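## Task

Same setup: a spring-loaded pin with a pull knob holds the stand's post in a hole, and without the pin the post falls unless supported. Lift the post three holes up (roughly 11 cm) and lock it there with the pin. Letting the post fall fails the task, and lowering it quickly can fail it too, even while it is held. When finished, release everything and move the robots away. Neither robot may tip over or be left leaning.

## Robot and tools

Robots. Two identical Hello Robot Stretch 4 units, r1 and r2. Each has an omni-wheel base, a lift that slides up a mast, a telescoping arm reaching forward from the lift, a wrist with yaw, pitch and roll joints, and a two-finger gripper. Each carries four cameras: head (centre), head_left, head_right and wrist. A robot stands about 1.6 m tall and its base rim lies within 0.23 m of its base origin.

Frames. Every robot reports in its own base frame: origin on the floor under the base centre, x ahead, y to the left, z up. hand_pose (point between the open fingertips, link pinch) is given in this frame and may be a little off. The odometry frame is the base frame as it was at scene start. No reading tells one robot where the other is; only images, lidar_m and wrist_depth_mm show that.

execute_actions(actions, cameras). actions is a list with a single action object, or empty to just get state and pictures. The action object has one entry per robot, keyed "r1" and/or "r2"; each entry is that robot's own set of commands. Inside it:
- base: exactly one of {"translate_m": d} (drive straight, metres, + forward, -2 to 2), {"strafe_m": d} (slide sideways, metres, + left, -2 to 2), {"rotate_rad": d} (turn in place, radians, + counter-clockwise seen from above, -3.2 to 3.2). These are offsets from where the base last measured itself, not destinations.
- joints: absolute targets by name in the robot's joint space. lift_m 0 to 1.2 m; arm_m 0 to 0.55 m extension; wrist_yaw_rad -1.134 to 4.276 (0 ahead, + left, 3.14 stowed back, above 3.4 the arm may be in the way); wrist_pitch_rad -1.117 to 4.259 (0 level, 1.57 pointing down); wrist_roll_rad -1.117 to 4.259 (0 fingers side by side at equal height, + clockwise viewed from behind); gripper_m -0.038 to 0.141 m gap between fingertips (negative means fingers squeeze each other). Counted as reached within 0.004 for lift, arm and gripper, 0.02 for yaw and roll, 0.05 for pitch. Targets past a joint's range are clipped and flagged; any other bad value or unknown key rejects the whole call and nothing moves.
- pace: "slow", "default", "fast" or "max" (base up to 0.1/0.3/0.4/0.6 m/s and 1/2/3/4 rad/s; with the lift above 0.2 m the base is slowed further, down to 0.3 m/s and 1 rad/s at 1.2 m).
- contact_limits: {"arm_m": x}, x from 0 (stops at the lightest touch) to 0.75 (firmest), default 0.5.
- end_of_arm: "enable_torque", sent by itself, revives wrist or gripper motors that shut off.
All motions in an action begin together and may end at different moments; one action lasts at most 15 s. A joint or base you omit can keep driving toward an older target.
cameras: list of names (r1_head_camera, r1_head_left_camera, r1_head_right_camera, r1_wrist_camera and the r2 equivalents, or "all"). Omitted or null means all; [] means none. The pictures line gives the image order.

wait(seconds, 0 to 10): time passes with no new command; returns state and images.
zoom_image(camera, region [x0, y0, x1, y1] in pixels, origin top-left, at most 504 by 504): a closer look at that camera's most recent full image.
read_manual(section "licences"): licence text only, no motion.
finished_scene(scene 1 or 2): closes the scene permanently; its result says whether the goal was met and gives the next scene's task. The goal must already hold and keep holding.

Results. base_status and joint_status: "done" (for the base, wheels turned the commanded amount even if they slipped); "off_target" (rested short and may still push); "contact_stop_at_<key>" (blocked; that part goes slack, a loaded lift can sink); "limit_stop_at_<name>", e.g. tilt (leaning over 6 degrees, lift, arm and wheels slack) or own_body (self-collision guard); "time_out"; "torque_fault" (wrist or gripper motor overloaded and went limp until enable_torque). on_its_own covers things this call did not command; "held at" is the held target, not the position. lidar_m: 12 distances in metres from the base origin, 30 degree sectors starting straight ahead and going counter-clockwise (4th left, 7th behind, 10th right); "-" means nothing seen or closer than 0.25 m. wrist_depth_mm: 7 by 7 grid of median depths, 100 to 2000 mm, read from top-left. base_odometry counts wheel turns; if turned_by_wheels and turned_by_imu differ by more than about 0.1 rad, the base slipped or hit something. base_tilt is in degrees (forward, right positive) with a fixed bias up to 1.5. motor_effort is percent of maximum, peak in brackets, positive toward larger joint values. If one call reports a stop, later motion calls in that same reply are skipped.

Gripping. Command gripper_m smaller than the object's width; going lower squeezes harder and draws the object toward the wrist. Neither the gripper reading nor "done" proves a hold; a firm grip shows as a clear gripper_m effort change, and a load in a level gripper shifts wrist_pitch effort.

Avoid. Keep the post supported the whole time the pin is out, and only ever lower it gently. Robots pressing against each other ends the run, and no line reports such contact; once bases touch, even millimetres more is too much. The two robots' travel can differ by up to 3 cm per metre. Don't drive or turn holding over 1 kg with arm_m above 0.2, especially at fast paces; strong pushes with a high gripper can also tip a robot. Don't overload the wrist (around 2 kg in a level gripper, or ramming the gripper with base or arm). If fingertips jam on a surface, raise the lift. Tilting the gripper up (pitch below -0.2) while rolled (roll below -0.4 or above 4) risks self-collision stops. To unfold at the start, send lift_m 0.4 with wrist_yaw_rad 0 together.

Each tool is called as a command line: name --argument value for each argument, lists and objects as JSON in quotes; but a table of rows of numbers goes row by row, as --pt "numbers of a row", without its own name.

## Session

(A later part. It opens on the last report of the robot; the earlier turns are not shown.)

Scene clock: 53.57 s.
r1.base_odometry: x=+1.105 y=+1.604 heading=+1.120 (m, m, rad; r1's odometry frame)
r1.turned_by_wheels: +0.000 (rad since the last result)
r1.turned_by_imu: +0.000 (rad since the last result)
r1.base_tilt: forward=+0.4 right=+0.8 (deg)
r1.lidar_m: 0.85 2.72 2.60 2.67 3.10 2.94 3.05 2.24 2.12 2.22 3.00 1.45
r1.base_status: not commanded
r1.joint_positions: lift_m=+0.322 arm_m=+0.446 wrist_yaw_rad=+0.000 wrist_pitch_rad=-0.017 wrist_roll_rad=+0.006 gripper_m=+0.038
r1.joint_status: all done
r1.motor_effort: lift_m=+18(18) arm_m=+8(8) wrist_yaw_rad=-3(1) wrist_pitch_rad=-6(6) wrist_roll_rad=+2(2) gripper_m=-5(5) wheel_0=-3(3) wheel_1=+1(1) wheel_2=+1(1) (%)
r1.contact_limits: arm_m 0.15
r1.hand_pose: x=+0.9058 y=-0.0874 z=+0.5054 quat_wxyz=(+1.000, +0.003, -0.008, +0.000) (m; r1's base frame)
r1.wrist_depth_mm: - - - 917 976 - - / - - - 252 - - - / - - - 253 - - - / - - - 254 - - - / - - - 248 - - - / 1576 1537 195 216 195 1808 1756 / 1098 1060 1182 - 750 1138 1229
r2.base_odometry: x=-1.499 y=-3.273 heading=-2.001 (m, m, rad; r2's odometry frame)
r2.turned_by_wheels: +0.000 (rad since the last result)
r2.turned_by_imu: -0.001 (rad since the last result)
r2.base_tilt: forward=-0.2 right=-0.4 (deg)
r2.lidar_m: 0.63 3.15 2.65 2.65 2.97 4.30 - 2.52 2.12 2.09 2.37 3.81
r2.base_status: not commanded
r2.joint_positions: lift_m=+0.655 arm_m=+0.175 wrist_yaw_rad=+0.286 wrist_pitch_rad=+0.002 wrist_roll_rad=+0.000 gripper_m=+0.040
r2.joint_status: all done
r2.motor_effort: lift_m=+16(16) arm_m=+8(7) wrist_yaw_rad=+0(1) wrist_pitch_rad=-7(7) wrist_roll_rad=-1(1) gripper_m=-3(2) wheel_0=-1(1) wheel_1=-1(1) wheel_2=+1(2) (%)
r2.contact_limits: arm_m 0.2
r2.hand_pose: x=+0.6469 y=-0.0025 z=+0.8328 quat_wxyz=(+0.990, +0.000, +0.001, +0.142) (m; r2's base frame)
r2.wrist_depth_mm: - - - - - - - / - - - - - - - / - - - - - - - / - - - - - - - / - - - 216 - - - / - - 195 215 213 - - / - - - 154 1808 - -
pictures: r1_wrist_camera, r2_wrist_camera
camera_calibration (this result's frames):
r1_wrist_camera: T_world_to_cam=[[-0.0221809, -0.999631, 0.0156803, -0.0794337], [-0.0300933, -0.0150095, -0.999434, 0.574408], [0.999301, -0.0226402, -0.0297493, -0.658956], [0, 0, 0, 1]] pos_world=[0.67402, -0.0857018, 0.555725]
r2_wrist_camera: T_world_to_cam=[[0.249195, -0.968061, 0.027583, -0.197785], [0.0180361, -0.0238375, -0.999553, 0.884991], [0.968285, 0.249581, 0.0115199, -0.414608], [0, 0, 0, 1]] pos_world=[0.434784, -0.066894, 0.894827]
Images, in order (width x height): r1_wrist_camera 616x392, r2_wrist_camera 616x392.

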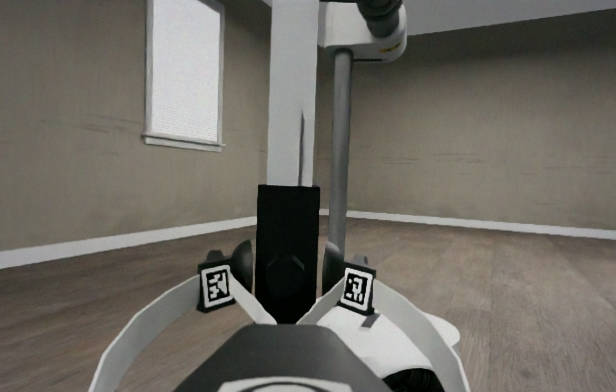

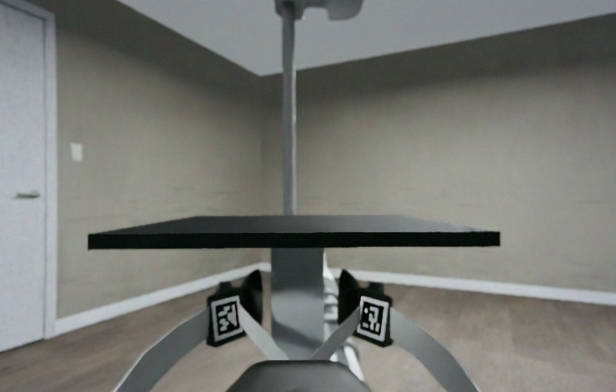

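execute_actions --actions '[{"r1": {"joints": {"gripper_m": 0.022}}, "r2": {"joints": {"arm_m": 0.184, "wrist_yaw_rad": 0.296, "gripper_m": -0.02}, "contact_limits": {"arm_m": 0.3}}}]' --cameras '["r1_wrist_camera", "r2_wrist_camera"]'

Scene clock: 57.53 s.
r1.base_odometry: x=+1.105 y=+1.604 heading=+1.120 (m, m, rad; r1's odometry frame)
r1.turned_by_wheels: +0.000 (rad since the last result)
r1.turned_by_imu: +0.000 (rad since the last result)
r1.base_tilt: forward=+0.3 right=+0.8 (deg)
r1.lidar_m: 0.85 2.73 2.60 2.66 3.12 2.96 3.05 2.26 2.12 2.23 2.98 1.45
r1.base_status: not commanded
r1.joint_positions: lift_m=+0.322 arm_m=+0.446 wrist_yaw_rad=+0.000 wrist_pitch_rad=-0.017 wrist_roll_rad=+0.006 gripper_m=+0.022
r1.joint_status: all done
r1.motor_effort: lift_m=+17(17) arm_m=+8(8) wrist_yaw_rad=-2(2) wrist_pitch_rad=-6(6) wrist_roll_rad=+2(0) gripper_m=-4(5) wheel_0=-3(3) wheel_1=+1(1) wheel_2=+0(1) (%)
r1.hand_pose: x=+0.9058 y=-0.0874 z=+0.5054 quat_wxyz=(+1.000, +0.003, -0.008, +0.000) (m; r1's base frame)
r1.wrist_depth_mm: - - - 931 960 - - / - - - 946 - - - / - - - 253 - - - / - - - 254 - - - / - - - 248 - - - / 1537 1576 191 213 189 1756 1708 / 1078 991 1182 - 741 1118 1229
r2.base_odometry: x=-1.499 y=-3.273 heading=-2.000 (m, m, rad; r2's odometry frame)
r2.turned_by_wheels: +0.001 (rad since the last result)
r2.turned_by_imu: +0.000 (rad since the last result)
r2.base_tilt: forward=-0.1 right=-0.3 (deg)
r2.lidar_m: 0.63 3.17 2.63 2.63 2.96 4.30 - 2.53 2.11 2.10 2.38 3.86
r2.base_status: not commanded
r2.joint_positions: lift_m=+0.655 arm_m=+0.184 wrist_yaw_rad=+0.303 wrist_pitch_rad=+0.003 wrist_roll_rad=+0.000 gripper_m=-0.019
r2.joint_status: all done
r2.on_its_own: wrist_yaw_rad is at rest, and its effort (-20) is outside its rest range (-13 to +13)
r2.motor_effort: lift_m=+16(16) arm_m=+0(10) wrist_yaw_rad=-20(20) wrist_pitch_rad=-10(10) wrist_roll_rad=+0(0) gripper_m=-26(24) wheel_0=-2(1) wheel_1=-1(1) wheel_2=+9(9) (%)
r2.contact_limits: arm_m 0.3
r2.hand_pose: x=+0.6562 y=+0.0026 z=+0.8325 quat_wxyz=(+0.989, +0.000, +0.002, +0.151) (m; r2's base frame)
r2.wrist_depth_mm: - - - - - - - / - - - - - - - / - - - - - - - / - - - - - - - / - 175 172 170 168 167 - / - - 186 200 204 - - / - 157 - 202 1921 154 -
pictures: r1_wrist_camera, r2_wrist_camera
camera_calibration (this result's frames):
r1_wrist_camera: T_world_to_cam=[[-0.0221358, -0.999632, 0.0156804, -0.0794616], [-0.0300926, -0.0150109, -0.999434, 0.574408], [0.999302, -0.0225952, -0.0297493, -0.658957], [0, 0, 0, 1]] pos_world=[0.674023, -0.0856992, 0.555725]
r2_wrist_camera: T_world_to_cam=[[0.265506, -0.963714, 0.0276189, -0.205941], [0.0174295, -0.0238444, -0.999564, 0.885036], [0.963952, 0.265871, 0.0104663, -0.42128], [0, 0, 0, 1]] pos_world=[0.445347, -0.0653587, 0.894747]
Images, in order (width x height): r1_wrist_camera 616x392, r2_wrist_camera 616x392.

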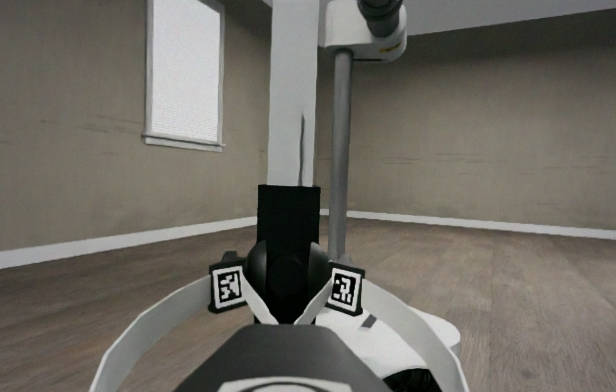

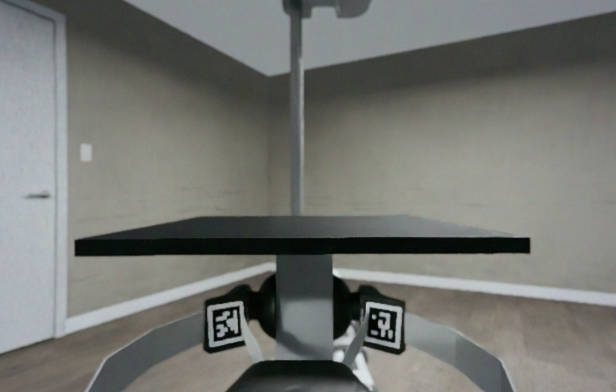

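execute_actions --actions '[{"r1": {"joints": {"gripper_m": 0.012}}, "r2": {"joints": {"arm_m": 0.19, "wrist_yaw_rad": 0.303, "lift_m": 0.662}, "contact_limits": {"arm_m": 0.3}, "pace": "slow"}}]' --cameras '["r1_wrist_camera", "r2_wrist_camera"]'

Scene clock: 59.27 s.
r1.base_odometry: x=+1.105 y=+1.604 heading=+1.120 (m, m, rad; r1's odometry frame)
r1.turned_by_wheels: +0.000 (rad since the last result)
r1.turned_by_imu: +0.000 (rad since the last result)
r1.base_tilt: forward=+0.3 right=+0.8 (deg)
r1.lidar_m: 0.86 2.71 2.59 2.66 3.09 2.93 3.07 2.24 2.10 2.23 2.98 1.46
r1.base_status: not commanded
r1.joint_positions: lift_m=+0.322 arm_m=+0.447 wrist_yaw_rad=+0.002 wrist_pitch_rad=-0.017 wrist_roll_rad=+0.006 gripper_m=+0.012
r1.joint_status: all done
r1.motor_effort: lift_m=+18(17) arm_m=+8(9) wrist_yaw_rad=-7(8) wrist_pitch_rad=-7(6) wrist_roll_rad=+1(2) gripper_m=-10(9) wheel_0=-3(3) wheel_1=+1(1) wheel_2=+1(0) (%)
r1.hand_pose: x=+0.9061 y=-0.0869 z=+0.5054 quat_wxyz=(+1.000, +0.003, -0.008, +0.001) (m; r1's base frame)
r1.wrist_depth_mm: - - - 946 991 - - / - - - 960 - - - / - - - 253 - - - / - - - 249 - - - / - - - 247 - - - / 1537 1537 186 213 187 1708 1863 / 1098 1078 1205 - 741 1118 1229
r2.base_odometry: x=-1.499 y=-3.273 heading=-2.000 (m, m, rad; r2's odometry frame)
r2.turned_by_wheels: +0.000 (rad since the last result)
r2.turned_by_imu: -0.001 (rad since the last result)
r2.base_tilt: forward=-0.1 right=-0.4 (deg)
r2.lidar_m: 0.62 3.16 2.66 2.64 2.97 4.30 - 2.54 2.10 2.11 2.35 3.84
r2.base_status: not commanded
r2.joint_positions: lift_m=+0.661 arm_m=+0.188 wrist_yaw_rad=+0.304 wrist_pitch_rad=+0.010 wrist_roll_rad=+0.000 gripper_m=-0.020
r2.joint_status: all done
r2.on_its_own: wrist_pitch_rad is at rest, and its effort (-28) is outside its rest range (-23 to +23)
r2.motor_effort: lift_m=+25(24) arm_m=+9(10) wrist_yaw_rad=-2(19) wrist_pitch_rad=-28(29) wrist_roll_rad=+0(0) gripper_m=-16(23) wheel_0=-1(1) wheel_1=-1(1) wheel_2=+4(9) (%)
r2.contact_limits: arm_m 0.3
r2.hand_pose: x=+0.6606 y=+0.0030 z=+0.8368 quat_wxyz=(+0.988, -0.001, +0.005, +0.151) (m; r2's base frame)
r2.wrist_depth_mm: - - - - - - - / - - - - - - - / - - - - - - - / - - - - - - - / - - 181 178 176 - - / - - 199 200 206 - - / - 153 1983 201 1863 1808 -
pictures: r1_wrist_camera, r2_wrist_camera
camera_calibration (this result's frames):
r1_wrist_camera: T_world_to_cam=[[-0.020457, -0.999668, 0.0156805, -0.0804957], [-0.0300674, -0.0150616, -0.999434, 0.574396], [0.999339, -0.020917, -0.0297493, -0.659093], [0, 0, 0, 1]] pos_world=[0.674281, -0.0856039, 0.555725]
r2_wrist_camera: T_world_to_cam=[[0.266991, -0.963297, 0.0278441, -0.20801], [0.0111497, -0.0258033, -0.999605, 0.893465], [0.963635, 0.267196, 0.00385126, -0.419943], [0, 0, 0, 1]] pos_world=[0.450247, -0.0651145, 0.900521]
Images, in order (width x height): r1_wrist_camera 616x392, r2_wrist_camera 616x392.

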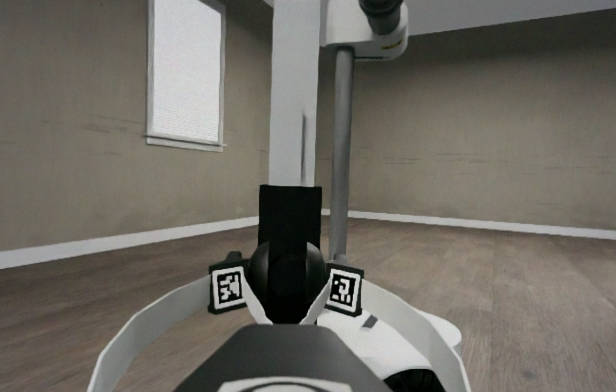

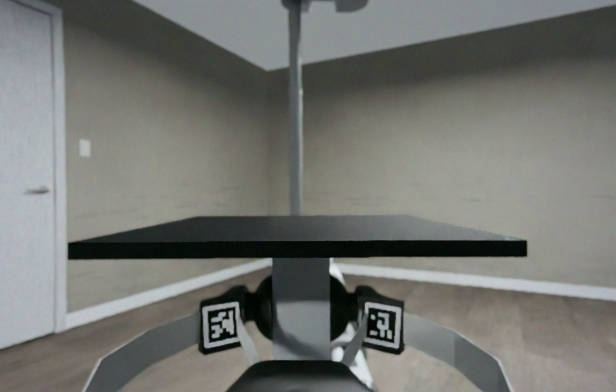

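execute_actions --actions '[{"r1": {"joints": {"gripper_m": -0.015}}, "r2": {"joints": {"lift_m": 0.6635}, "pace": "slow"}}]' --cameras '["r1_head_camera", "r1_wrist_camera", "r2_wrist_camera"]'

Scene clock: 61.03 s.
r1.base_odometry: x=+1.105 y=+1.604 heading=+1.120 (m, m, rad; r1's odometry frame)
r1.turned_by_wheels: +0.000 (rad since the last result)
r1.turned_by_imu: +0.000 (rad since the last result)
r1.base_tilt: forward=+0.3 right=+0.8 (deg)
r1.lidar_m: 0.87 2.72 2.58 2.69 3.11 2.96 3.05 2.25 2.12 2.24 2.95 1.49
r1.base_status: not commanded
r1.joint_positions: lift_m=+0.322 arm_m=+0.447 wrist_yaw_rad=+0.004 wrist_pitch_rad=-0.017 wrist_roll_rad=+0.006 gripper_m=-0.014
r1.joint_status: all done
r1.motor_effort: lift_m=+17(17) arm_m=+5(8) wrist_yaw_rad=-13(12) wrist_pitch_rad=-7(8) wrist_roll_rad=+1(2) gripper_m=-21(22) wheel_0=-3(3) wheel_1=+1(1) wheel_2=+2(2) (%)
r1.hand_pose: x=+0.9068 y=-0.0863 z=+0.5053 quat_wxyz=(+1.000, +0.003, -0.008, +0.002) (m; r1's base frame)
r1.wrist_depth_mm: - - - 250 976 - - / - - - 960 - - - / - - - 976 - - - / - - - 248 - - - / - - - 246 - - - / 1537 1336 189 208 185 1661 1808 / 1078 1060 1205 - 741 1078 1205
r2.base_odometry: x=-1.499 y=-3.273 heading=-2.000 (m, m, rad; r2's odometry frame)
r2.turned_by_wheels: +0.000 (rad since the last result)
r2.turned_by_imu: +0.000 (rad since the last result)
r2.base_tilt: forward=-0.2 right=-0.4 (deg)
r2.lidar_m: 0.63 3.16 2.64 2.63 2.97 4.29 - 2.54 2.12 2.12 2.36 3.84
r2.base_status: not commanded
r2.joint_positions: lift_m=+0.663 arm_m=+0.188 wrist_yaw_rad=+0.304 wrist_pitch_rad=+0.012 wrist_roll_rad=+0.000 gripper_m=-0.020
r2.joint_status: all done
r2.on_its_own: wrist_pitch_rad is at rest, and its effort (-34) is outside its rest range (-23 to +23)
r2.motor_effort: lift_m=+26(27) arm_m=+9(9) wrist_yaw_rad=-2(3) wrist_pitch_rad=-34(34) wrist_roll_rad=-1(0) gripper_m=-19(19) wheel_0=-1(1) wheel_1=-1(1) wheel_2=+3(4) (%)
r2.hand_pose: x=+0.6607 y=+0.0030 z=+0.8378 quat_wxyz=(+0.988, -0.001, +0.006, +0.151) (m; r2's base frame)
r2.wrist_depth_mm: - - - - - - - / - - - - - - - / - - - - - - - / - - - - - - - / - - 183 181 179 - - / - - 199 200 206 - - / - 154 1921 200 1863 1863 -
pictures: r1_head_camera, r1_wrist_camera, r2_wrist_camera
camera_calibration (this result's frames):
r1_wrist_camera: T_world_to_cam=[[-0.018326, -0.999709, 0.0156834, -0.0818037], [-0.0301655, -0.015126, -0.99943, 0.574469], [0.999377, -0.0187887, -0.0298795, -0.659555], [0, 0, 0, 1]] pos_world=[0.674974, -0.0854827, 0.555718]
r2_wrist_camera: T_world_to_cam=[[0.267038, -0.963282, 0.0279036, -0.208125], [0.00947845, -0.0263283, -0.999608, 0.895522], [0.963639, 0.267198, 0.00209976, -0.418503], [0, 0, 0, 1]] pos_world=[0.450375, -0.0650825, 0.901857]
Images, in order (width x height): r1_head_camera 420x560, r1_wrist_camera 616x392, r2_wrist_camera 616x392.

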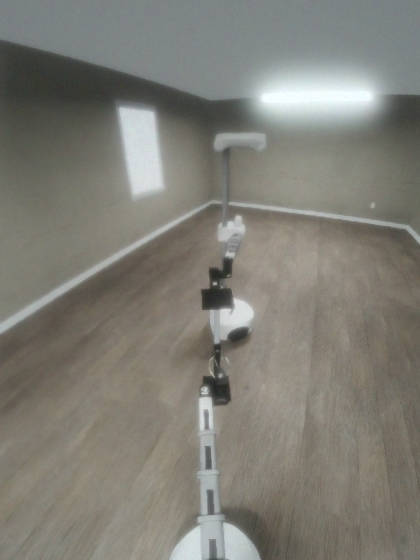

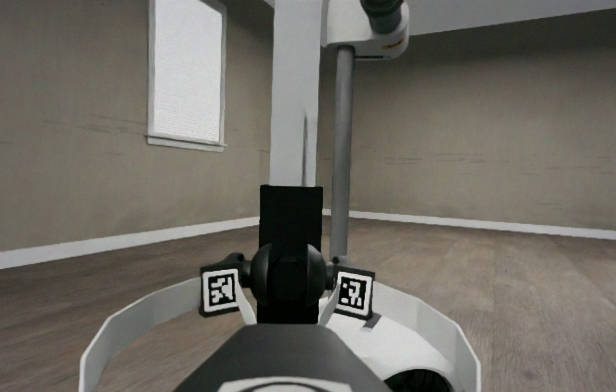

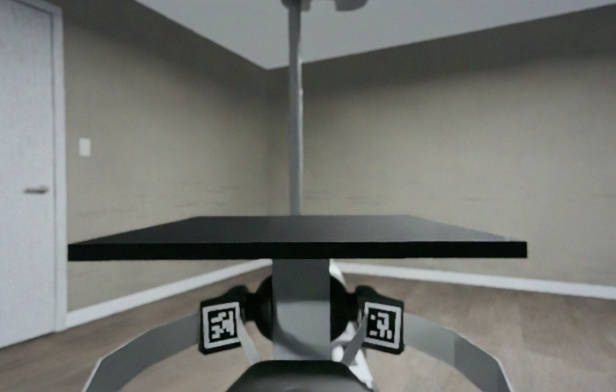

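execute_actions --actions '[{"r1": {"joints": {"arm_m": 0.4375}, "pace": "slow"}}]' --cameras '["r1_head_camera", "r1_wrist_camera", "r2_wrist_camera"]'

Scene clock: 62.83 s.
r1.base_odometry: x=+1.105 y=+1.604 heading=+1.120 (m, m, rad; r1's odometry frame)
r1.turned_by_wheels: +0.000 (rad since the last result)
r1.turned_by_imu: +0.000 (rad since the last result)
r1.base_tilt: forward=+0.4 right=+0.8 (deg)
r1.lidar_m: 0.87 2.73 2.60 2.69 3.09 2.95 3.05 2.25 2.10 2.21 3.01 1.43
r1.base_status: not commanded
r1.joint_positions: lift_m=+0.322 arm_m=+0.440 wrist_yaw_rad=+0.004 wrist_pitch_rad=-0.017 wrist_roll_rad=+0.006 gripper_m=-0.014
r1.joint_status: all done
r1.motor_effort: lift_m=+18(17) arm_m=-13(12) wrist_yaw_rad=-13(14) wrist_pitch_rad=-6(6) wrist_roll_rad=+2(1) gripper_m=-24(23) wheel_0=-3(3) wheel_1=+1(1) wheel_2=+3(2) (%)
r1.hand_pose: x=+0.8995 y=-0.0862 z=+0.5053 quat_wxyz=(+1.000, +0.003, -0.008, +0.002) (m; r1's base frame)
r1.wrist_depth_mm: - - - 946 991 - - / - - - 976 - - - / - - - 976 - - - / - - - 259 - - - / - - - 254 - - - / 1537 1366 189 214 185 1708 1756 / 1098 1060 1182 - 759 1078 1205
r2.base_odometry: x=-1.499 y=-3.273 heading=-2.000 (m, m, rad; r2's odometry frame)
r2.turned_by_wheels: +0.000 (rad since the last result)
r2.turned_by_imu: +0.000 (rad since the last result)
r2.base_tilt: forward=-0.2 right=-0.4 (deg)
r2.lidar_m: 0.61 3.16 2.66 2.63 2.97 4.31 - 2.52 2.12 2.12 2.38 3.82
r2.base_status: not commanded
r2.joint_positions: lift_m=+0.663 arm_m=+0.188 wrist_yaw_rad=+0.304 wrist_pitch_rad=+0.012 wrist_roll_rad=+0.000 gripper_m=-0.020
r2.joint_status: not commanded
r2.on_its_own: wrist_pitch_rad is at rest, and its effort (-33) is outside its rest range (-23 to +23)
r2.motor_effort: lift_m=+26(26) arm_m=+9(9) wrist_yaw_rad=-3(2) wrist_pitch_rad=-33(34) wrist_roll_rad=+0(0) gripper_m=-16(18) wheel_0=-1(1) wheel_1=-1(1) wheel_2=+3(4) (%)
r2.hand_pose: x=+0.6607 y=+0.0030 z=+0.8378 quat_wxyz=(+0.988, -0.001, +0.006, +0.151) (m; r2's base frame)
r2.wrist_depth_mm: - - - - - - - / - - - - - - - / - - - - - - - / - - - - - - - / - - 183 181 179 - - / - - 199 200 206 - - / - 153 1983 201 1863 1808 -
pictures: r1_head_camera, r1_wrist_camera, r2_wrist_camera
camera_calibration (this result's frames):
r1_wrist_camera: T_world_to_cam=[[-0.0179478, -0.999716, 0.0156848, -0.0821694], [-0.0302283, -0.0151376, -0.999428, 0.574286], [0.999382, -0.0184117, -0.0299481, -0.652218], [0, 0, 0, 1]] pos_world=[0.6677, -0.0854612, 0.555714]
r2_wrist_camera: T_world_to_cam=[[0.267038, -0.963282, 0.0279036, -0.208125], [0.00947844, -0.0263283, -0.999608, 0.895522], [0.963639, 0.267198, 0.00209975, -0.418503], [0, 0, 0, 1]] pos_world=[0.450375, -0.0650825, 0.901857]
Images, in order (width x height): r1_head_camera 420x560, r1_wrist_camera 616x392, r2_wrist_camera 616x392.

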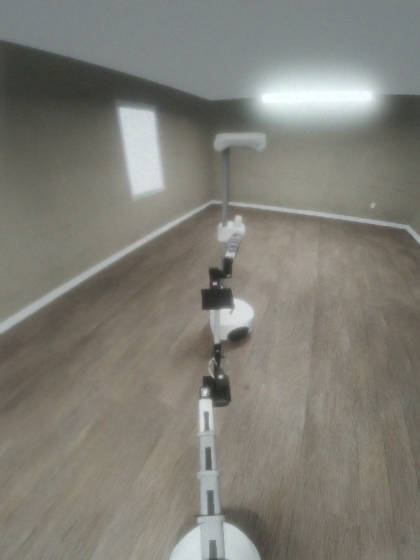

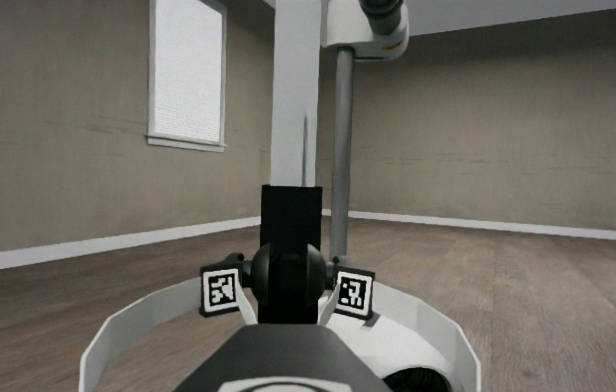

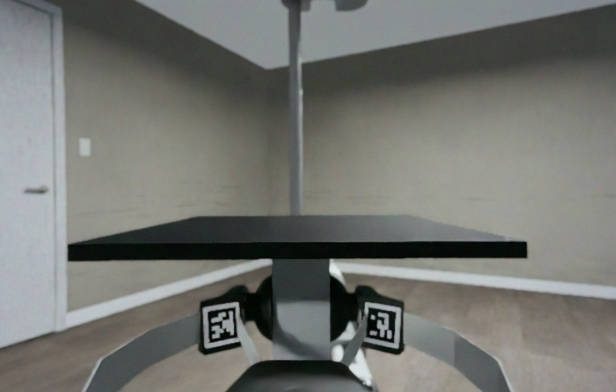

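execute_actions --actions '[{"r2": {"joints": {"lift_m": 0.673}, "pace": "slow"}}]' --cameras '["r1_wrist_camera", "r2_wrist_camera"]'

Scene clock: 64.23 s.
r1.base_odometry: x=+1.105 y=+1.604 heading=+1.120 (m, m, rad; r1's odometry frame)
r1.turned_by_wheels: +0.000 (rad since the last result)
r1.turned_by_imu: +0.000 (rad since the last result)
r1.base_tilt: forward=+0.4 right=+0.8 (deg)
r1.lidar_m: 0.84 2.74 2.59 2.69 3.10 2.95 3.06 2.24 2.11 2.21 2.96 1.46
r1.base_status: not commanded
r1.joint_positions: lift_m=+0.322 arm_m=+0.440 wrist_yaw_rad=+0.004 wrist_pitch_rad=-0.017 wrist_roll_rad=+0.006 gripper_m=-0.014
r1.joint_status: not commanded
r1.on_its_own: wrist_yaw_rad is at rest, and its effort (-14) is outside its rest range (-13 to +13)
r1.motor_effort: lift_m=+17(17) arm_m=-13(13) wrist_yaw_rad=-14(14) wrist_pitch_rad=-7(8) wrist_roll_rad=+1(0) gripper_m=-22(24) wheel_0=-3(3) wheel_1=+1(1) wheel_2=+2(3) (%)
r1.hand_pose: x=+0.8995 y=-0.0862 z=+0.5053 quat_wxyz=(+1.000, +0.003, -0.008, +0.002) (m; r1's base frame)
r1.wrist_depth_mm: - - - 946 1025 - - / - - - 991 - - - / - - - 991 - - - / - - - 260 - - - / - - - 252 - - - / 1537 1397 189 215 185 1756 1756 / 1098 1042 1205 - 750 1078 1205
r2.base_odometry: x=-1.499 y=-3.273 heading=-2.000 (m, m, rad; r2's odometry frame)
r2.turned_by_wheels: +0.000 (rad since the last result)
r2.turned_by_imu: +0.000 (rad since the last result)
r2.base_tilt: forward=-0.1 right=-0.5 (deg)
r2.lidar_m: 0.63 3.17 2.66 2.64 2.97 4.30 - 2.52 2.11 2.11 2.36 3.83
r2.base_status: not commanded
r2.joint_positions: lift_m=+0.672 arm_m=+0.188 wrist_yaw_rad=+0.304 wrist_pitch_rad=+0.013 wrist_roll_rad=+0.000 gripper_m=-0.020
r2.joint_status: all done
r2.on_its_own: wrist_pitch_rad is at rest, and its effort (-38) is outside its rest range (-23 to +23)
r2.motor_effort: lift_m=+26(27) arm_m=+9(9) wrist_yaw_rad=-3(3) wrist_pitch_rad=-38(39) wrist_roll_rad=+0(0) gripper_m=-19(18) wheel_0=-1(1) wheel_1=-2(1) wheel_2=+3(4) (%)
r2.hand_pose: x=+0.6607 y=+0.0030 z=+0.8468 quat_wxyz=(+0.988, -0.001, +0.006, +0.151) (m; r2's base frame)
r2.wrist_depth_mm: - - - - - - - / - - - - - - - / - - - - - - - / - - - - - - - / - - 184 182 180 - - / - - 198 201 207 - - / - 154 1921 201 1808 1863 -
pictures: r1_wrist_camera, r2_wrist_camera
camera_calibration (this result's frames):
r1_wrist_camera: T_world_to_cam=[[-0.0179649, -0.999716, 0.0156848, -0.0821593], [-0.0302287, -0.0151371, -0.999428, 0.574286], [0.999382, -0.0184287, -0.0299482, -0.652199], [0, 0, 0, 1]] pos_world=[0.667679, -0.0854621, 0.555714]
r2_wrist_camera: T_world_to_cam=[[0.267078, -0.963269, 0.0279543, -0.208454], [0.00804569, -0.0267781, -0.999609, 0.905505], [0.963641, 0.267199, 0.000598312, -0.417271], [0, 0, 0, 1]] pos_world=[0.450488, -0.0650552, 0.911228]
Images, in order (width x height): r1_wrist_camera 616x392, r2_wrist_camera 616x392.

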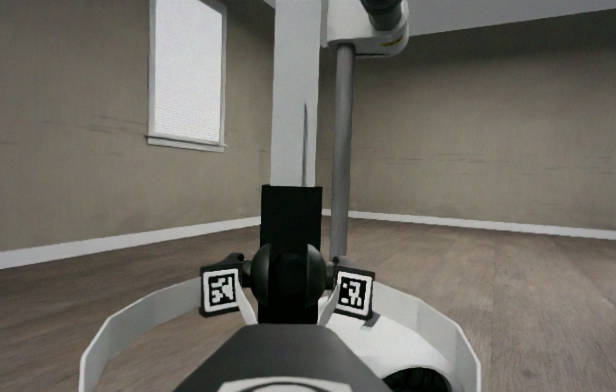

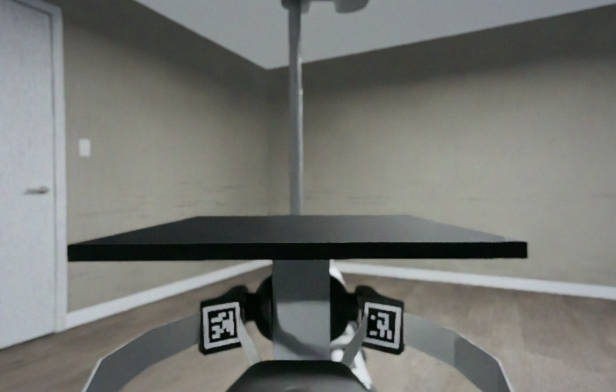

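execute_actions --actions '[{"r2": {"joints": {"lift_m": 0.713}, "pace": "slow"}}]' --cameras '["r1_wrist_camera", "r2_wrist_camera"]'

Scene clock: 67.47 s.
r1.base_odometry: x=+1.105 y=+1.604 heading=+1.120 (m, m, rad; r1's odometry frame)
r1.turned_by_wheels: +0.000 (rad since the last result)
r1.turned_by_imu: +0.000 (rad since the last result)
r1.base_tilt: forward=+0.4 right=+0.9 (deg)
r1.lidar_m: 0.86 2.72 2.59 2.67 3.10 2.95 3.07 2.26 2.12 2.23 2.98 1.44
r1.base_status: not commanded
r1.joint_positions: lift_m=+0.322 arm_m=+0.440 wrist_yaw_rad=+0.004 wrist_pitch_rad=-0.017 wrist_roll_rad=+0.006 gripper_m=-0.014
r1.joint_status: not commanded
r1.on_its_own: wrist_yaw_rad is at rest, and its effort (-15) is outside its rest range (-13 to +13)
r1.motor_effort: lift_m=+17(18) arm_m=-13(13) wrist_yaw_rad=-15(14) wrist_pitch_rad=-8(7) wrist_roll_rad=+1(2) gripper_m=-23(23) wheel_0=-3(3) wheel_1=+1(0) wheel_2=+2(3) (%)
r1.hand_pose: x=+0.8995 y=-0.0862 z=+0.5053 quat_wxyz=(+1.000, +0.003, -0.008, +0.002) (m; r1's base frame)
r1.wrist_depth_mm: - - - 931 1078 - - / - - - 960 - - - / - - - 991 - - - / - - - 259 - - - / - - - 253 - - - / 1499 1366 189 214 185 1708 1808 / 1118 1060 1205 - 750 1060 1229
r2.base_odometry: x=-1.499 y=-3.273 heading=-2.000 (m, m, rad; r2's odometry frame)
r2.turned_by_wheels: +0.000 (rad since the last result)
r2.turned_by_imu: -0.001 (rad since the last result)
r2.base_tilt: forward=-0.2 right=-0.3 (deg)
r2.lidar_m: 0.63 3.17 2.67 2.64 2.97 4.30 - 2.53 2.12 2.11 2.37 3.82
r2.base_status: not commanded
r2.joint_positions: lift_m=+0.712 arm_m=+0.188 wrist_yaw_rad=+0.304 wrist_pitch_rad=+0.013 wrist_roll_rad=+0.000 gripper_m=-0.020
r2.joint_status: all done
r2.on_its_own: wrist_pitch_rad is at rest, and its effort (-38) is outside its rest range (-23 to +23)
r2.motor_effort: lift_m=+26(28) arm_m=+9(9) wrist_yaw_rad=-3(2) wrist_pitch_rad=-38(39) wrist_roll_rad=+0(0) gripper_m=-17(18) wheel_0=-1(1) wheel_1=-1(1) wheel_2=+4(3) (%)
r2.hand_pose: x=+0.6607 y=+0.0030 z=+0.8869 quat_wxyz=(+0.988, -0.001, +0.006, +0.151) (m; r2's base frame)
r2.wrist_depth_mm: - - - - - - - / - - - - - - - / - - - - - - - / - - - - - - - / - - 184 182 180 - - / - - 199 200 206 - - / - 153 - 200 - 1921 -
pictures: r1_wrist_camera, r2_wrist_camera
camera_calibration (this result's frames):
r1_wrist_camera: T_world_to_cam=[[-0.0179649, -0.999716, 0.0156849, -0.0821593], [-0.0302288, -0.0151372, -0.999428, 0.574286], [0.999382, -0.0184288, -0.0299482, -0.652199], [0, 0, 0, 1]] pos_world=[0.667679, -0.0854621, 0.555714]
r2_wrist_camera: T_world_to_cam=[[0.267074, -0.963271, 0.0279495, -0.209568], [0.0081848, -0.0267346, -0.999609, 0.945462], [0.963641, 0.267199, 0.000744065, -0.417429], [0, 0, 0, 1]] pos_world=[0.450483, -0.0650579, 0.95126]
Images, in order (width x height): r1_wrist_camera 616x392, r2_wrist_camera 616x392.

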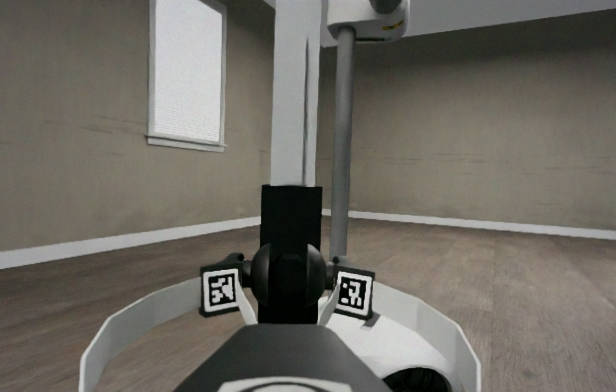

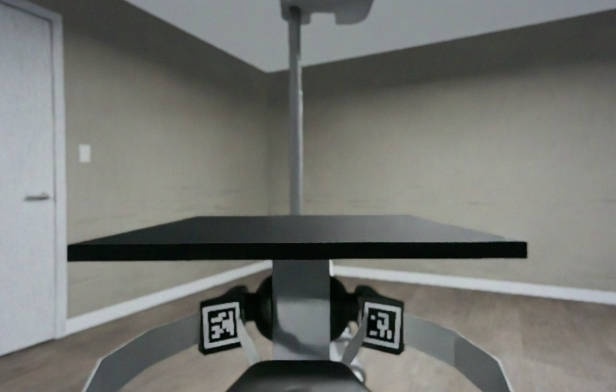

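execute_actions --actions '[{"r2": {"joints": {"lift_m": 0.763}, "pace": "slow"}}]' --cameras '["r1_wrist_camera", "r2_wrist_camera"]'

Scene clock: 70.67 s.
r1.base_odometry: x=+1.105 y=+1.604 heading=+1.120 (m, m, rad; r1's odometry frame)
r1.turned_by_wheels: +0.000 (rad since the last result)
r1.turned_by_imu: +0.000 (rad since the last result)
r1.base_tilt: forward=+0.4 right=+0.8 (deg)
r1.lidar_m: 0.86 2.71 2.59 2.68 3.11 2.96 3.05 2.25 2.13 2.22 2.97 1.44
r1.base_status: not commanded
r1.joint_positions: lift_m=+0.322 arm_m=+0.440 wrist_yaw_rad=+0.004 wrist_pitch_rad=-0.017 wrist_roll_rad=+0.006 gripper_m=-0.014
r1.joint_status: not commanded
r1.motor_effort: lift_m=+17(17) arm_m=-13(13) wrist_yaw_rad=-13(14) wrist_pitch_rad=-8(7) wrist_roll_rad=+1(1) gripper_m=-24(21) wheel_0=-3(3) wheel_1=+1(1) wheel_2=+2(3) (%)
r1.hand_pose: x=+0.8995 y=-0.0862 z=+0.5053 quat_wxyz=(+1.000, +0.003, -0.008, +0.002) (m; r1's base frame)
r1.wrist_depth_mm: - - - 976 - - - / - - - 960 - - - / - - - 991 - - - / - - - 262 - - - / - - - 252 - - - / 1537 1397 189 214 186 1708 1756 / 1118 1060 1205 - 759 1060 1229
r2.base_odometry: x=-1.499 y=-3.273 heading=-2.000 (m, m, rad; r2's odometry frame)
r2.turned_by_wheels: +0.000 (rad since the last result)
r2.turned_by_imu: -0.001 (rad since the last result)
r2.base_tilt: forward=-0.1 right=-0.4 (deg)
r2.lidar_m: 0.61 3.17 2.65 2.65 2.95 4.30 - 2.53 2.12 2.11 2.36 3.83
r2.base_status: not commanded
r2.joint_positions: lift_m=+0.762 arm_m=+0.188 wrist_yaw_rad=+0.304 wrist_pitch_rad=+0.013 wrist_roll_rad=+0.000 gripper_m=-0.020
r2.joint_status: all done
r2.on_its_own: wrist_pitch_rad is at rest, and its effort (-38) is outside its rest range (-23 to +23)
r2.motor_effort: lift_m=+26(32) arm_m=+9(9) wrist_yaw_rad=-3(3) wrist_pitch_rad=-38(39) wrist_roll_rad=+0(0) gripper_m=-16(18) wheel_0=-1(1) wheel_1=-2(1) wheel_2=+3(3) (%)
r2.hand_pose: x=+0.6607 y=+0.0030 z=+0.9369 quat_wxyz=(+0.988, -0.001, +0.006, +0.151) (m; r2's base frame)
r2.wrist_depth_mm: - - - 1255 - - - / - - - - - - - / - - - - - - - / - - - - - - - / - - 183 182 180 - - / - - 200 200 206 - - / - 153 - 201 - - -
pictures: r1_wrist_camera, r2_wrist_camera
camera_calibration (this result's frames):
r1_wrist_camera: T_world_to_cam=[[-0.017965, -0.999716, 0.0156847, -0.0821592], [-0.0302286, -0.015137, -0.999428, 0.574286], [0.999382, -0.0184289, -0.0299481, -0.652199], [0, 0, 0, 1]] pos_world=[0.667679, -0.0854621, 0.555714]
r2_wrist_camera: T_world_to_cam=[[0.26707, -0.963272, 0.0279505, -0.210966], [0.00815805, -0.0267431, -0.999609, 0.995454], [0.963643, 0.267194, 0.000716143, -0.417443], [0, 0, 0, 1]] pos_world=[0.450488, -0.0650578, 1.00126]
Images, in order (width x height): r1_wrist_camera 616x392, r2_wrist_camera 616x392.

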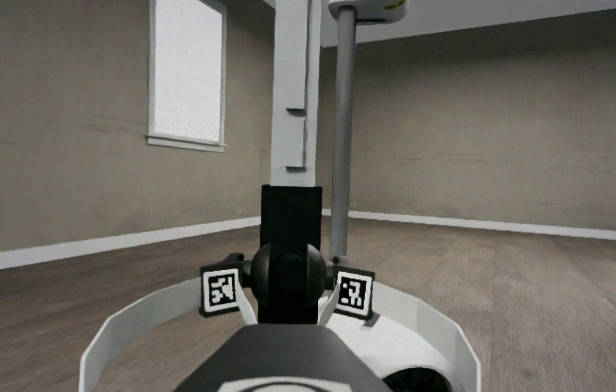

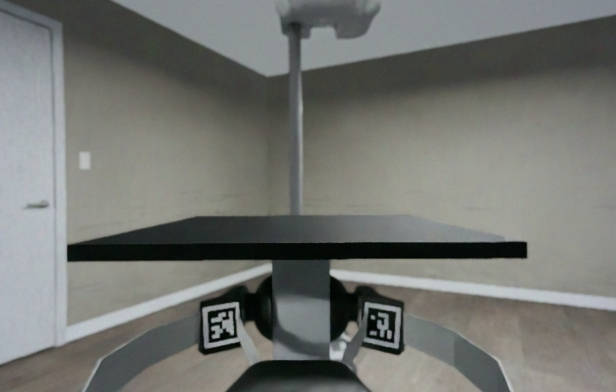

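zoom_image --camera "r1_wrist_camera" --region '[250, 90, 340, 200]'

Region (250, 90, 340, 200) of r1_wrist_camera's 616x392 image, scaled by 4.582; it fills the left 412 columns of this view, and the rest is white.

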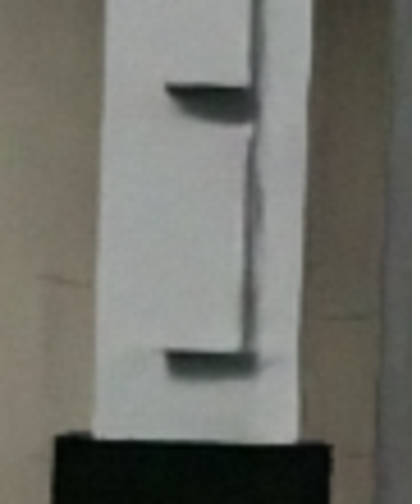

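execute_actions --actions '[{"r1": {"joints": {"gripper_m": 0.038}}, "r2": {"joints": {"lift_m": 0.775}, "pace": "slow"}}]' --cameras '["r1_wrist_camera", "r2_wrist_camera"]'

Scene clock: 75.77 s.
r1.base_odometry: x=+1.105 y=+1.604 heading=+1.120 (m, m, rad; r1's odometry frame)
r1.turned_by_wheels: +0.000 (rad since the last result)
r1.turned_by_imu: +0.000 (rad since the last result)
r1.base_tilt: forward=+0.4 right=+0.8 (deg)
r1.lidar_m: 0.86 2.73 2.59 2.69 3.12 2.96 3.05 2.25 2.10 2.22 2.95 1.46
r1.base_status: not commanded
r1.joint_positions: lift_m=+0.322 arm_m=+0.439 wrist_yaw_rad=+0.000 wrist_pitch_rad=-0.017 wrist_roll_rad=+0.006 gripper_m=+0.038
r1.joint_status: all done
r1.motor_effort: lift_m=+17(17) arm_m=-7(13) wrist_yaw_rad=-3(15) wrist_pitch_rad=-6(6) wrist_roll_rad=+1(1) gripper_m=-6(20) wheel_0=-2(3) wheel_1=+1(1) wheel_2=+2(3) (%)
r1.hand_pose: x=+0.8981 y=-0.0873 z=+0.5054 quat_wxyz=(+1.000, +0.003, -0.009, +0.000) (m; r1's base frame)
r1.wrist_depth_mm: - - - 991 - - - / - - - 960 - - - / - - - 263 - - - / - - - 262 - - - / - - - 256 - - - / 1576 1576 195 257 195 1756 1756 / 1118 1042 1182 - 741 1138 1255
r2.base_odometry: x=-1.499 y=-3.273 heading=-2.000 (m, m, rad; r2's odometry frame)
r2.turned_by_wheels: +0.000 (rad since the last result)
r2.turned_by_imu: -0.001 (rad since the last result)
r2.base_tilt: forward=-0.2 right=-0.4 (deg)
r2.lidar_m: 0.62 3.16 2.65 2.64 2.97 4.30 - 2.53 2.12 2.11 2.36 3.85
r2.base_status: not commanded
r2.joint_positions: lift_m=+0.774 arm_m=+0.189 wrist_yaw_rad=+0.304 wrist_pitch_rad=+0.020 wrist_roll_rad=+0.000 gripper_m=-0.020
r2.joint_status: all done
r2.on_its_own: wrist_pitch_rad is at rest, and its effort (-59) is outside its rest range (-23 to +23)
r2.motor_effort: lift_m=+28(28) arm_m=+8(9) wrist_yaw_rad=-4(3) wrist_pitch_rad=-59(65) wrist_roll_rad=+0(0) gripper_m=-18(19) wheel_0=-1(1) wheel_1=-1(1) wheel_2=+3(3) (%)
r2.hand_pose: x=+0.6608 y=+0.0030 z=+0.9466 quat_wxyz=(+0.988, -0.002, +0.010, +0.151) (m; r2's base frame)
r2.wrist_depth_mm: - - - 1281 - - - / - - - - - - - / - - - - - - - / - - - - - - - / - 156 154 152 151 150 - / - - 201 200 208 - - / - 154 - 201 - 1983 -
pictures: r1_wrist_camera, r2_wrist_camera
camera_calibration (this result's frames):
r1_wrist_camera: T_world_to_cam=[[-0.0220246, -0.999635, 0.0156744, -0.0796976], [-0.0298257, -0.0150143, -0.999442, 0.574016], [0.999312, -0.0224798, -0.0294842, -0.651369], [0, 0, 0, 1]] pos_world=[0.666286, -0.0856927, 0.55574]
r2_wrist_camera: T_world_to_cam=[[0.267266, -0.96321, 0.0281952, -0.211641], [0.00121322, -0.0289232, -0.999581, 1.0097], [0.963622, 0.267188, -0.00656162, -0.410666], [0, 0, 0, 1]] pos_world=[0.451066, -0.0649261, 1.01255]
Images, in order (width x height): r1_wrist_camera 616x392, r2_wrist_camera 616x392.

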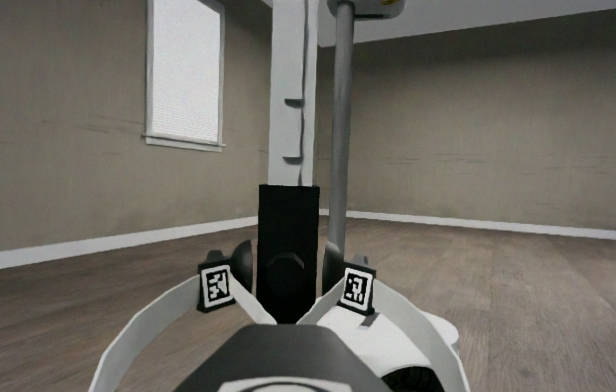

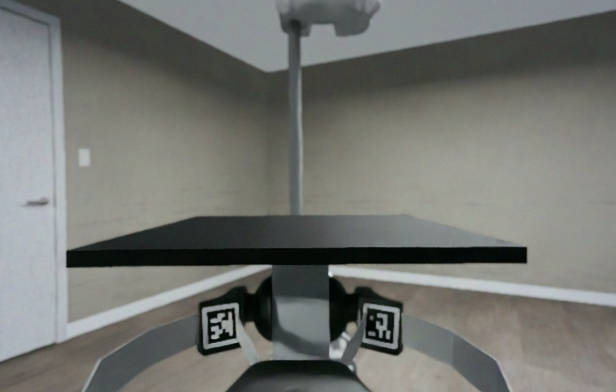

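zoom_image --camera "r1_wrist_camera" --region '[250, 90, 340, 200]'

Region (250, 90, 340, 200) of r1_wrist_camera's 616x392 image, scaled by 4.582; it fills the left 412 columns of this view, and the rest is white.

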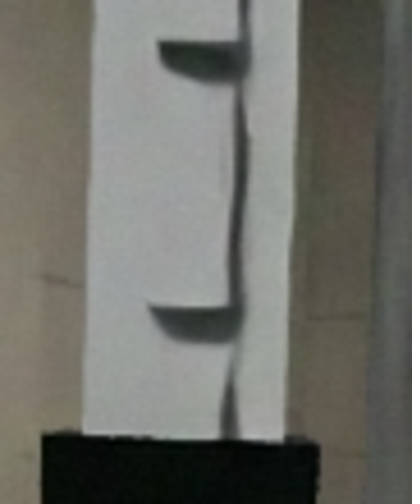

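execute_actions --actions '[{"r2": {"joints": {"lift_m": 0.792}, "pace": "slow"}}]' --cameras '["r1_wrist_camera", "r2_wrist_camera", "r1_head_camera"]'

Scene clock: 78.53 s.
r1.base_odometry: x=+1.105 y=+1.604 heading=+1.120 (m, m, rad; r1's odometry frame)
r1.turned_by_wheels: +0.000 (rad since the last result)
r1.turned_by_imu: +0.000 (rad since the last result)
r1.base_tilt: forward=+0.4 right=+0.8 (deg)
r1.lidar_m: 0.84 2.73 2.59 2.68 3.10 2.93 3.06 2.27 2.11 2.20 3.01 1.45
r1.base_status: not commanded
r1.joint_positions: lift_m=+0.322 arm_m=+0.439 wrist_yaw_rad=+0.000 wrist_pitch_rad=-0.017 wrist_roll_rad=+0.006 gripper_m=+0.038
r1.joint_status: not commanded
r1.motor_effort: lift_m=+17(17) arm_m=-7(7) wrist_yaw_rad=-2(2) wrist_pitch_rad=-6(6) wrist_roll_rad=+0(1) gripper_m=-3(4) wheel_0=-3(3) wheel_1=+1(0) wheel_2=+3(3) (%)
r1.hand_pose: x=+0.8981 y=-0.0873 z=+0.5054 quat_wxyz=(+1.000, +0.003, -0.009, +0.000) (m; r1's base frame)
r1.wrist_depth_mm: - - - 991 - - - / - - - 1025 - - - / - - - 260 - - - / - - - 262 - - - / - - - 255 - - - / 1537 1576 195 258 195 1708 1808 / 1078 1042 1182 - 750 1138 1229
r2.base_odometry: x=-1.499 y=-3.273 heading=-2.000 (m, m, rad; r2's odometry frame)
r2.turned_by_wheels: +0.000 (rad since the last result)
r2.turned_by_imu: -0.001 (rad since the last result)
r2.base_tilt: forward=-0.2 right=-0.4 (deg)
r2.lidar_m: 0.63 3.15 2.66 2.65 2.97 4.30 - 2.52 2.12 2.10 2.36 3.83
r2.base_status: not commanded
r2.joint_positions: lift_m=+0.791 arm_m=+0.189 wrist_yaw_rad=+0.304 wrist_pitch_rad=+0.027 wrist_roll_rad=+0.000 gripper_m=-0.019
r2.joint_status: all done
r2.on_its_own: wrist_pitch_rad is at rest, and its effort (-77) is outside its rest range (-23 to +23)
r2.motor_effort: lift_m=+31(30) arm_m=+8(8) wrist_yaw_rad=-2(3) wrist_pitch_rad=-77(78) wrist_roll_rad=+0(0) gripper_m=-16(19) wheel_0=-1(1) wheel_1=-1(1) wheel_2=+3(3) (%)
r2.hand_pose: x=+0.6608 y=+0.0028 z=+0.9616 quat_wxyz=(+0.988, -0.002, +0.013, +0.151) (m; r2's base frame)
r2.wrist_depth_mm: - - - 1308 - - - / - - - - - - - / - - - - - - - / - - - - - - - / - 166 164 161 160 159 - / - - 202 200 208 - - / - 154 - 201 - 1983 -
pictures: r1_head_camera, r1_wrist_camera, r2_wrist_camera
camera_calibration (this result's frames):
r1_wrist_camera: T_world_to_cam=[[-0.0220247, -0.999635, 0.0156743, -0.0796975], [-0.0298258, -0.0150141, -0.999442, 0.574016], [0.999312, -0.0224799, -0.0294842, -0.651369], [0, 0, 0, 1]] pos_world=[0.666286, -0.0856927, 0.55574]
r2_wrist_camera: T_world_to_cam=[[0.26713, -0.963242, 0.0284056, -0.21228], [-0.00479719, -0.0308056, -0.999514, 1.0286], [0.963648, 0.266864, -0.01285, -0.404505], [0, 0, 0, 1]] pos_world=[0.451442, -0.0648423, 1.02893]
Images, in order (width x height): r1_head_camera 420x560, r1_wrist_camera 616x392, r2_wrist_camera 616x392.

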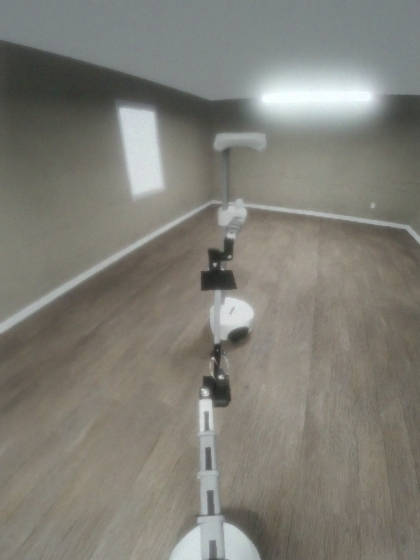

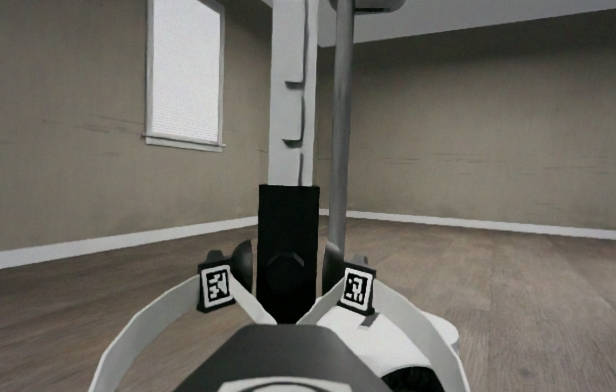

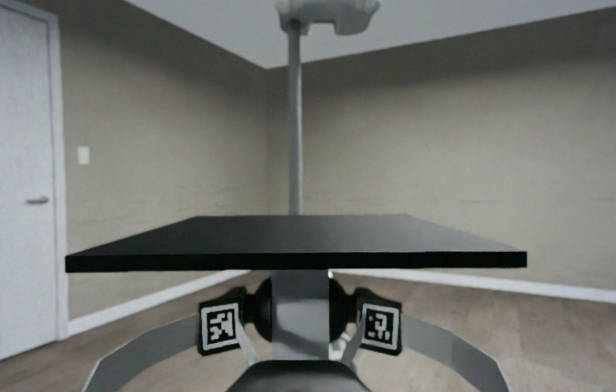

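zoom_image --camera "r1_wrist_camera" --region '[230, 70, 350, 320]'

Region (230, 70, 350, 320) of r1_wrist_camera's 616x392 image, scaled by 2.016; it fills the left 242 columns of this view, and the rest is white.

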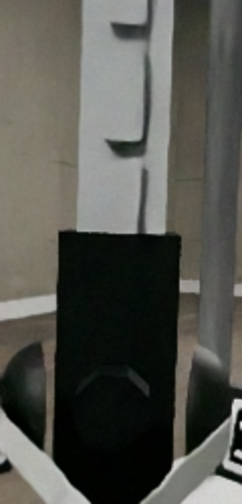

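execute_actions --actions '[{"r1": {"joints": {"arm_m": 0.2, "gripper_m": 0.06}, "pace": "fast"}, "r2": {"joints": {"lift_m": 0.766}, "pace": "slow"}}]' --cameras '["r1_wrist_camera", "r2_wrist_camera", "r1_head_camera"]'

Scene clock: 82.60 s.
r1.base_odometry: x=+1.105 y=+1.604 heading=+1.120 (m, m, rad; r1's odometry frame)
r1.turned_by_wheels: +0.000 (rad since the last result)
r1.turned_by_imu: +0.000 (rad since the last result)
r1.base_tilt: forward=+0.4 right=+0.8 (deg)
r1.lidar_m: 0.85 2.74 2.58 2.68 3.10 2.97 3.03 2.26 2.11 2.21 2.94 1.45
r1.base_status: not commanded
r1.joint_positions: lift_m=+0.322 arm_m=+0.202 wrist_yaw_rad=+0.000 wrist_pitch_rad=-0.017 wrist_roll_rad=+0.006 gripper_m=+0.060
r1.joint_status: all done
r1.motor_effort: lift_m=+17(17) arm_m=-9(10) wrist_yaw_rad=+0(3) wrist_pitch_rad=-5(8) wrist_roll_rad=+0(1) gripper_m=-4(5) wheel_0=-3(3) wheel_1=+0(1) wheel_2=+3(2) (%)
r1.hand_pose: x=+0.6609 y=-0.0875 z=+0.5053 quat_wxyz=(+1.000, +0.003, -0.008, +0.000) (m; r1's base frame)
r1.wrist_depth_mm: - - - 1229 - - - / - - - - - - - / - - - - - - - / - - - - - - - / - - - 1255 - - - / 1537 1430 215 500 199 1756 1756 / 1078 1060 1182 - 1008 1118 1205
r2.base_odometry: x=-1.499 y=-3.273 heading=-2.001 (m, m, rad; r2's odometry frame)
r2.turned_by_wheels: +0.000 (rad since the last result)
r2.turned_by_imu: -0.001 (rad since the last result)
r2.base_tilt: forward=-0.1 right=-0.4 (deg)
r2.lidar_m: 0.62 3.18 2.66 2.64 2.97 4.30 - 2.54 2.13 2.11 2.37 3.83
r2.base_status: not commanded
r2.joint_positions: lift_m=+0.766 arm_m=+0.189 wrist_yaw_rad=+0.302 wrist_pitch_rad=-0.003 wrist_roll_rad=+0.000 gripper_m=-0.020
r2.joint_status: all done
r2.motor_effort: lift_m=+13(32) arm_m=+8(8) wrist_yaw_rad=+3(3) wrist_pitch_rad=+8(77) wrist_roll_rad=+0(0) gripper_m=-16(19) wheel_0=-1(1) wheel_1=-1(1) wheel_2=+1(3) (%)
r2.hand_pose: x=+0.6609 y=+0.0024 z=+0.9456 quat_wxyz=(+0.989, +0.000, -0.002, +0.151) (m; r2's base frame)
r2.wrist_depth_mm: - - - 1182 - - - / - - - - - - - / - - - - - - - / - - - - - - - / - 167 164 200 - - - / - - 196 201 187 - - / - 155 - 200 - - -
pictures: r1_head_camera, r1_wrist_camera, r2_wrist_camera
camera_calibration (this result's frames):
r1_wrist_camera: T_world_to_cam=[[-0.0225074, -0.999624, 0.0156841, -0.0847466], [-0.0302638, -0.0149996, -0.999429, 0.567099], [0.999289, -0.0229692, -0.0299149, -0.414119], [0, 0, 0, 1]] pos_world=[0.42908, -0.0857204, 0.555716]
r2_wrist_camera: T_world_to_cam=[[0.264953, -0.963874, 0.0273312, -0.209785], [0.0234289, -0.0219007, -0.999486, 0.99388], [0.963977, 0.265457, 0.0167798, -0.432931], [0, 0, 0, 1]] pos_world=[0.449633, -0.0655151, 1.00637]
Images, in order (width x height): r1_head_camera 420x560, r1_wrist_camera 616x392, r2_wrist_camera 616x392.

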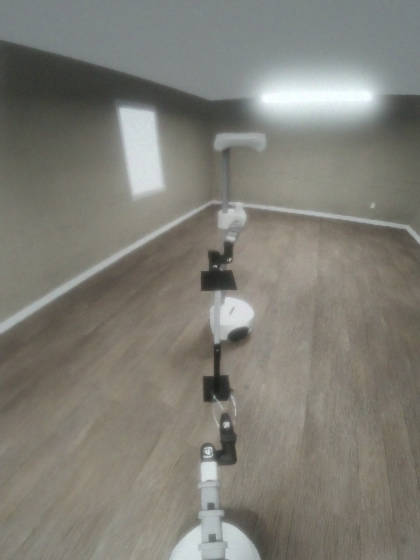

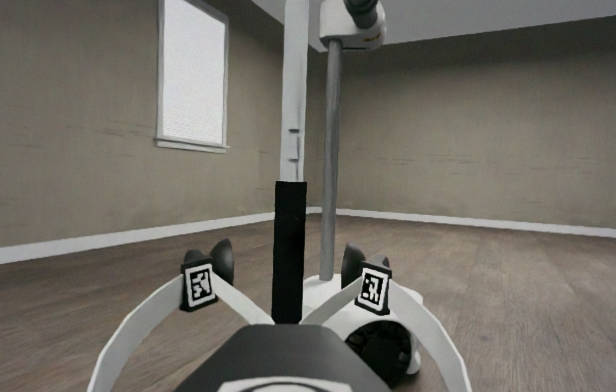

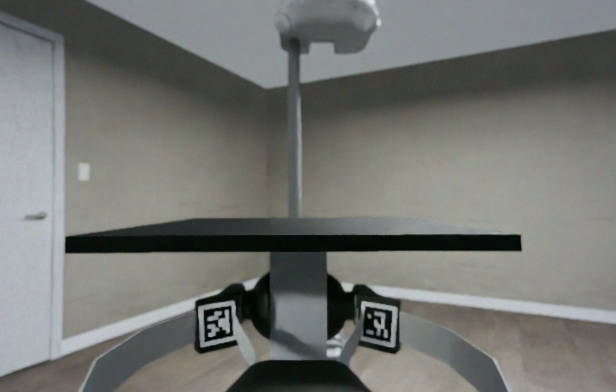

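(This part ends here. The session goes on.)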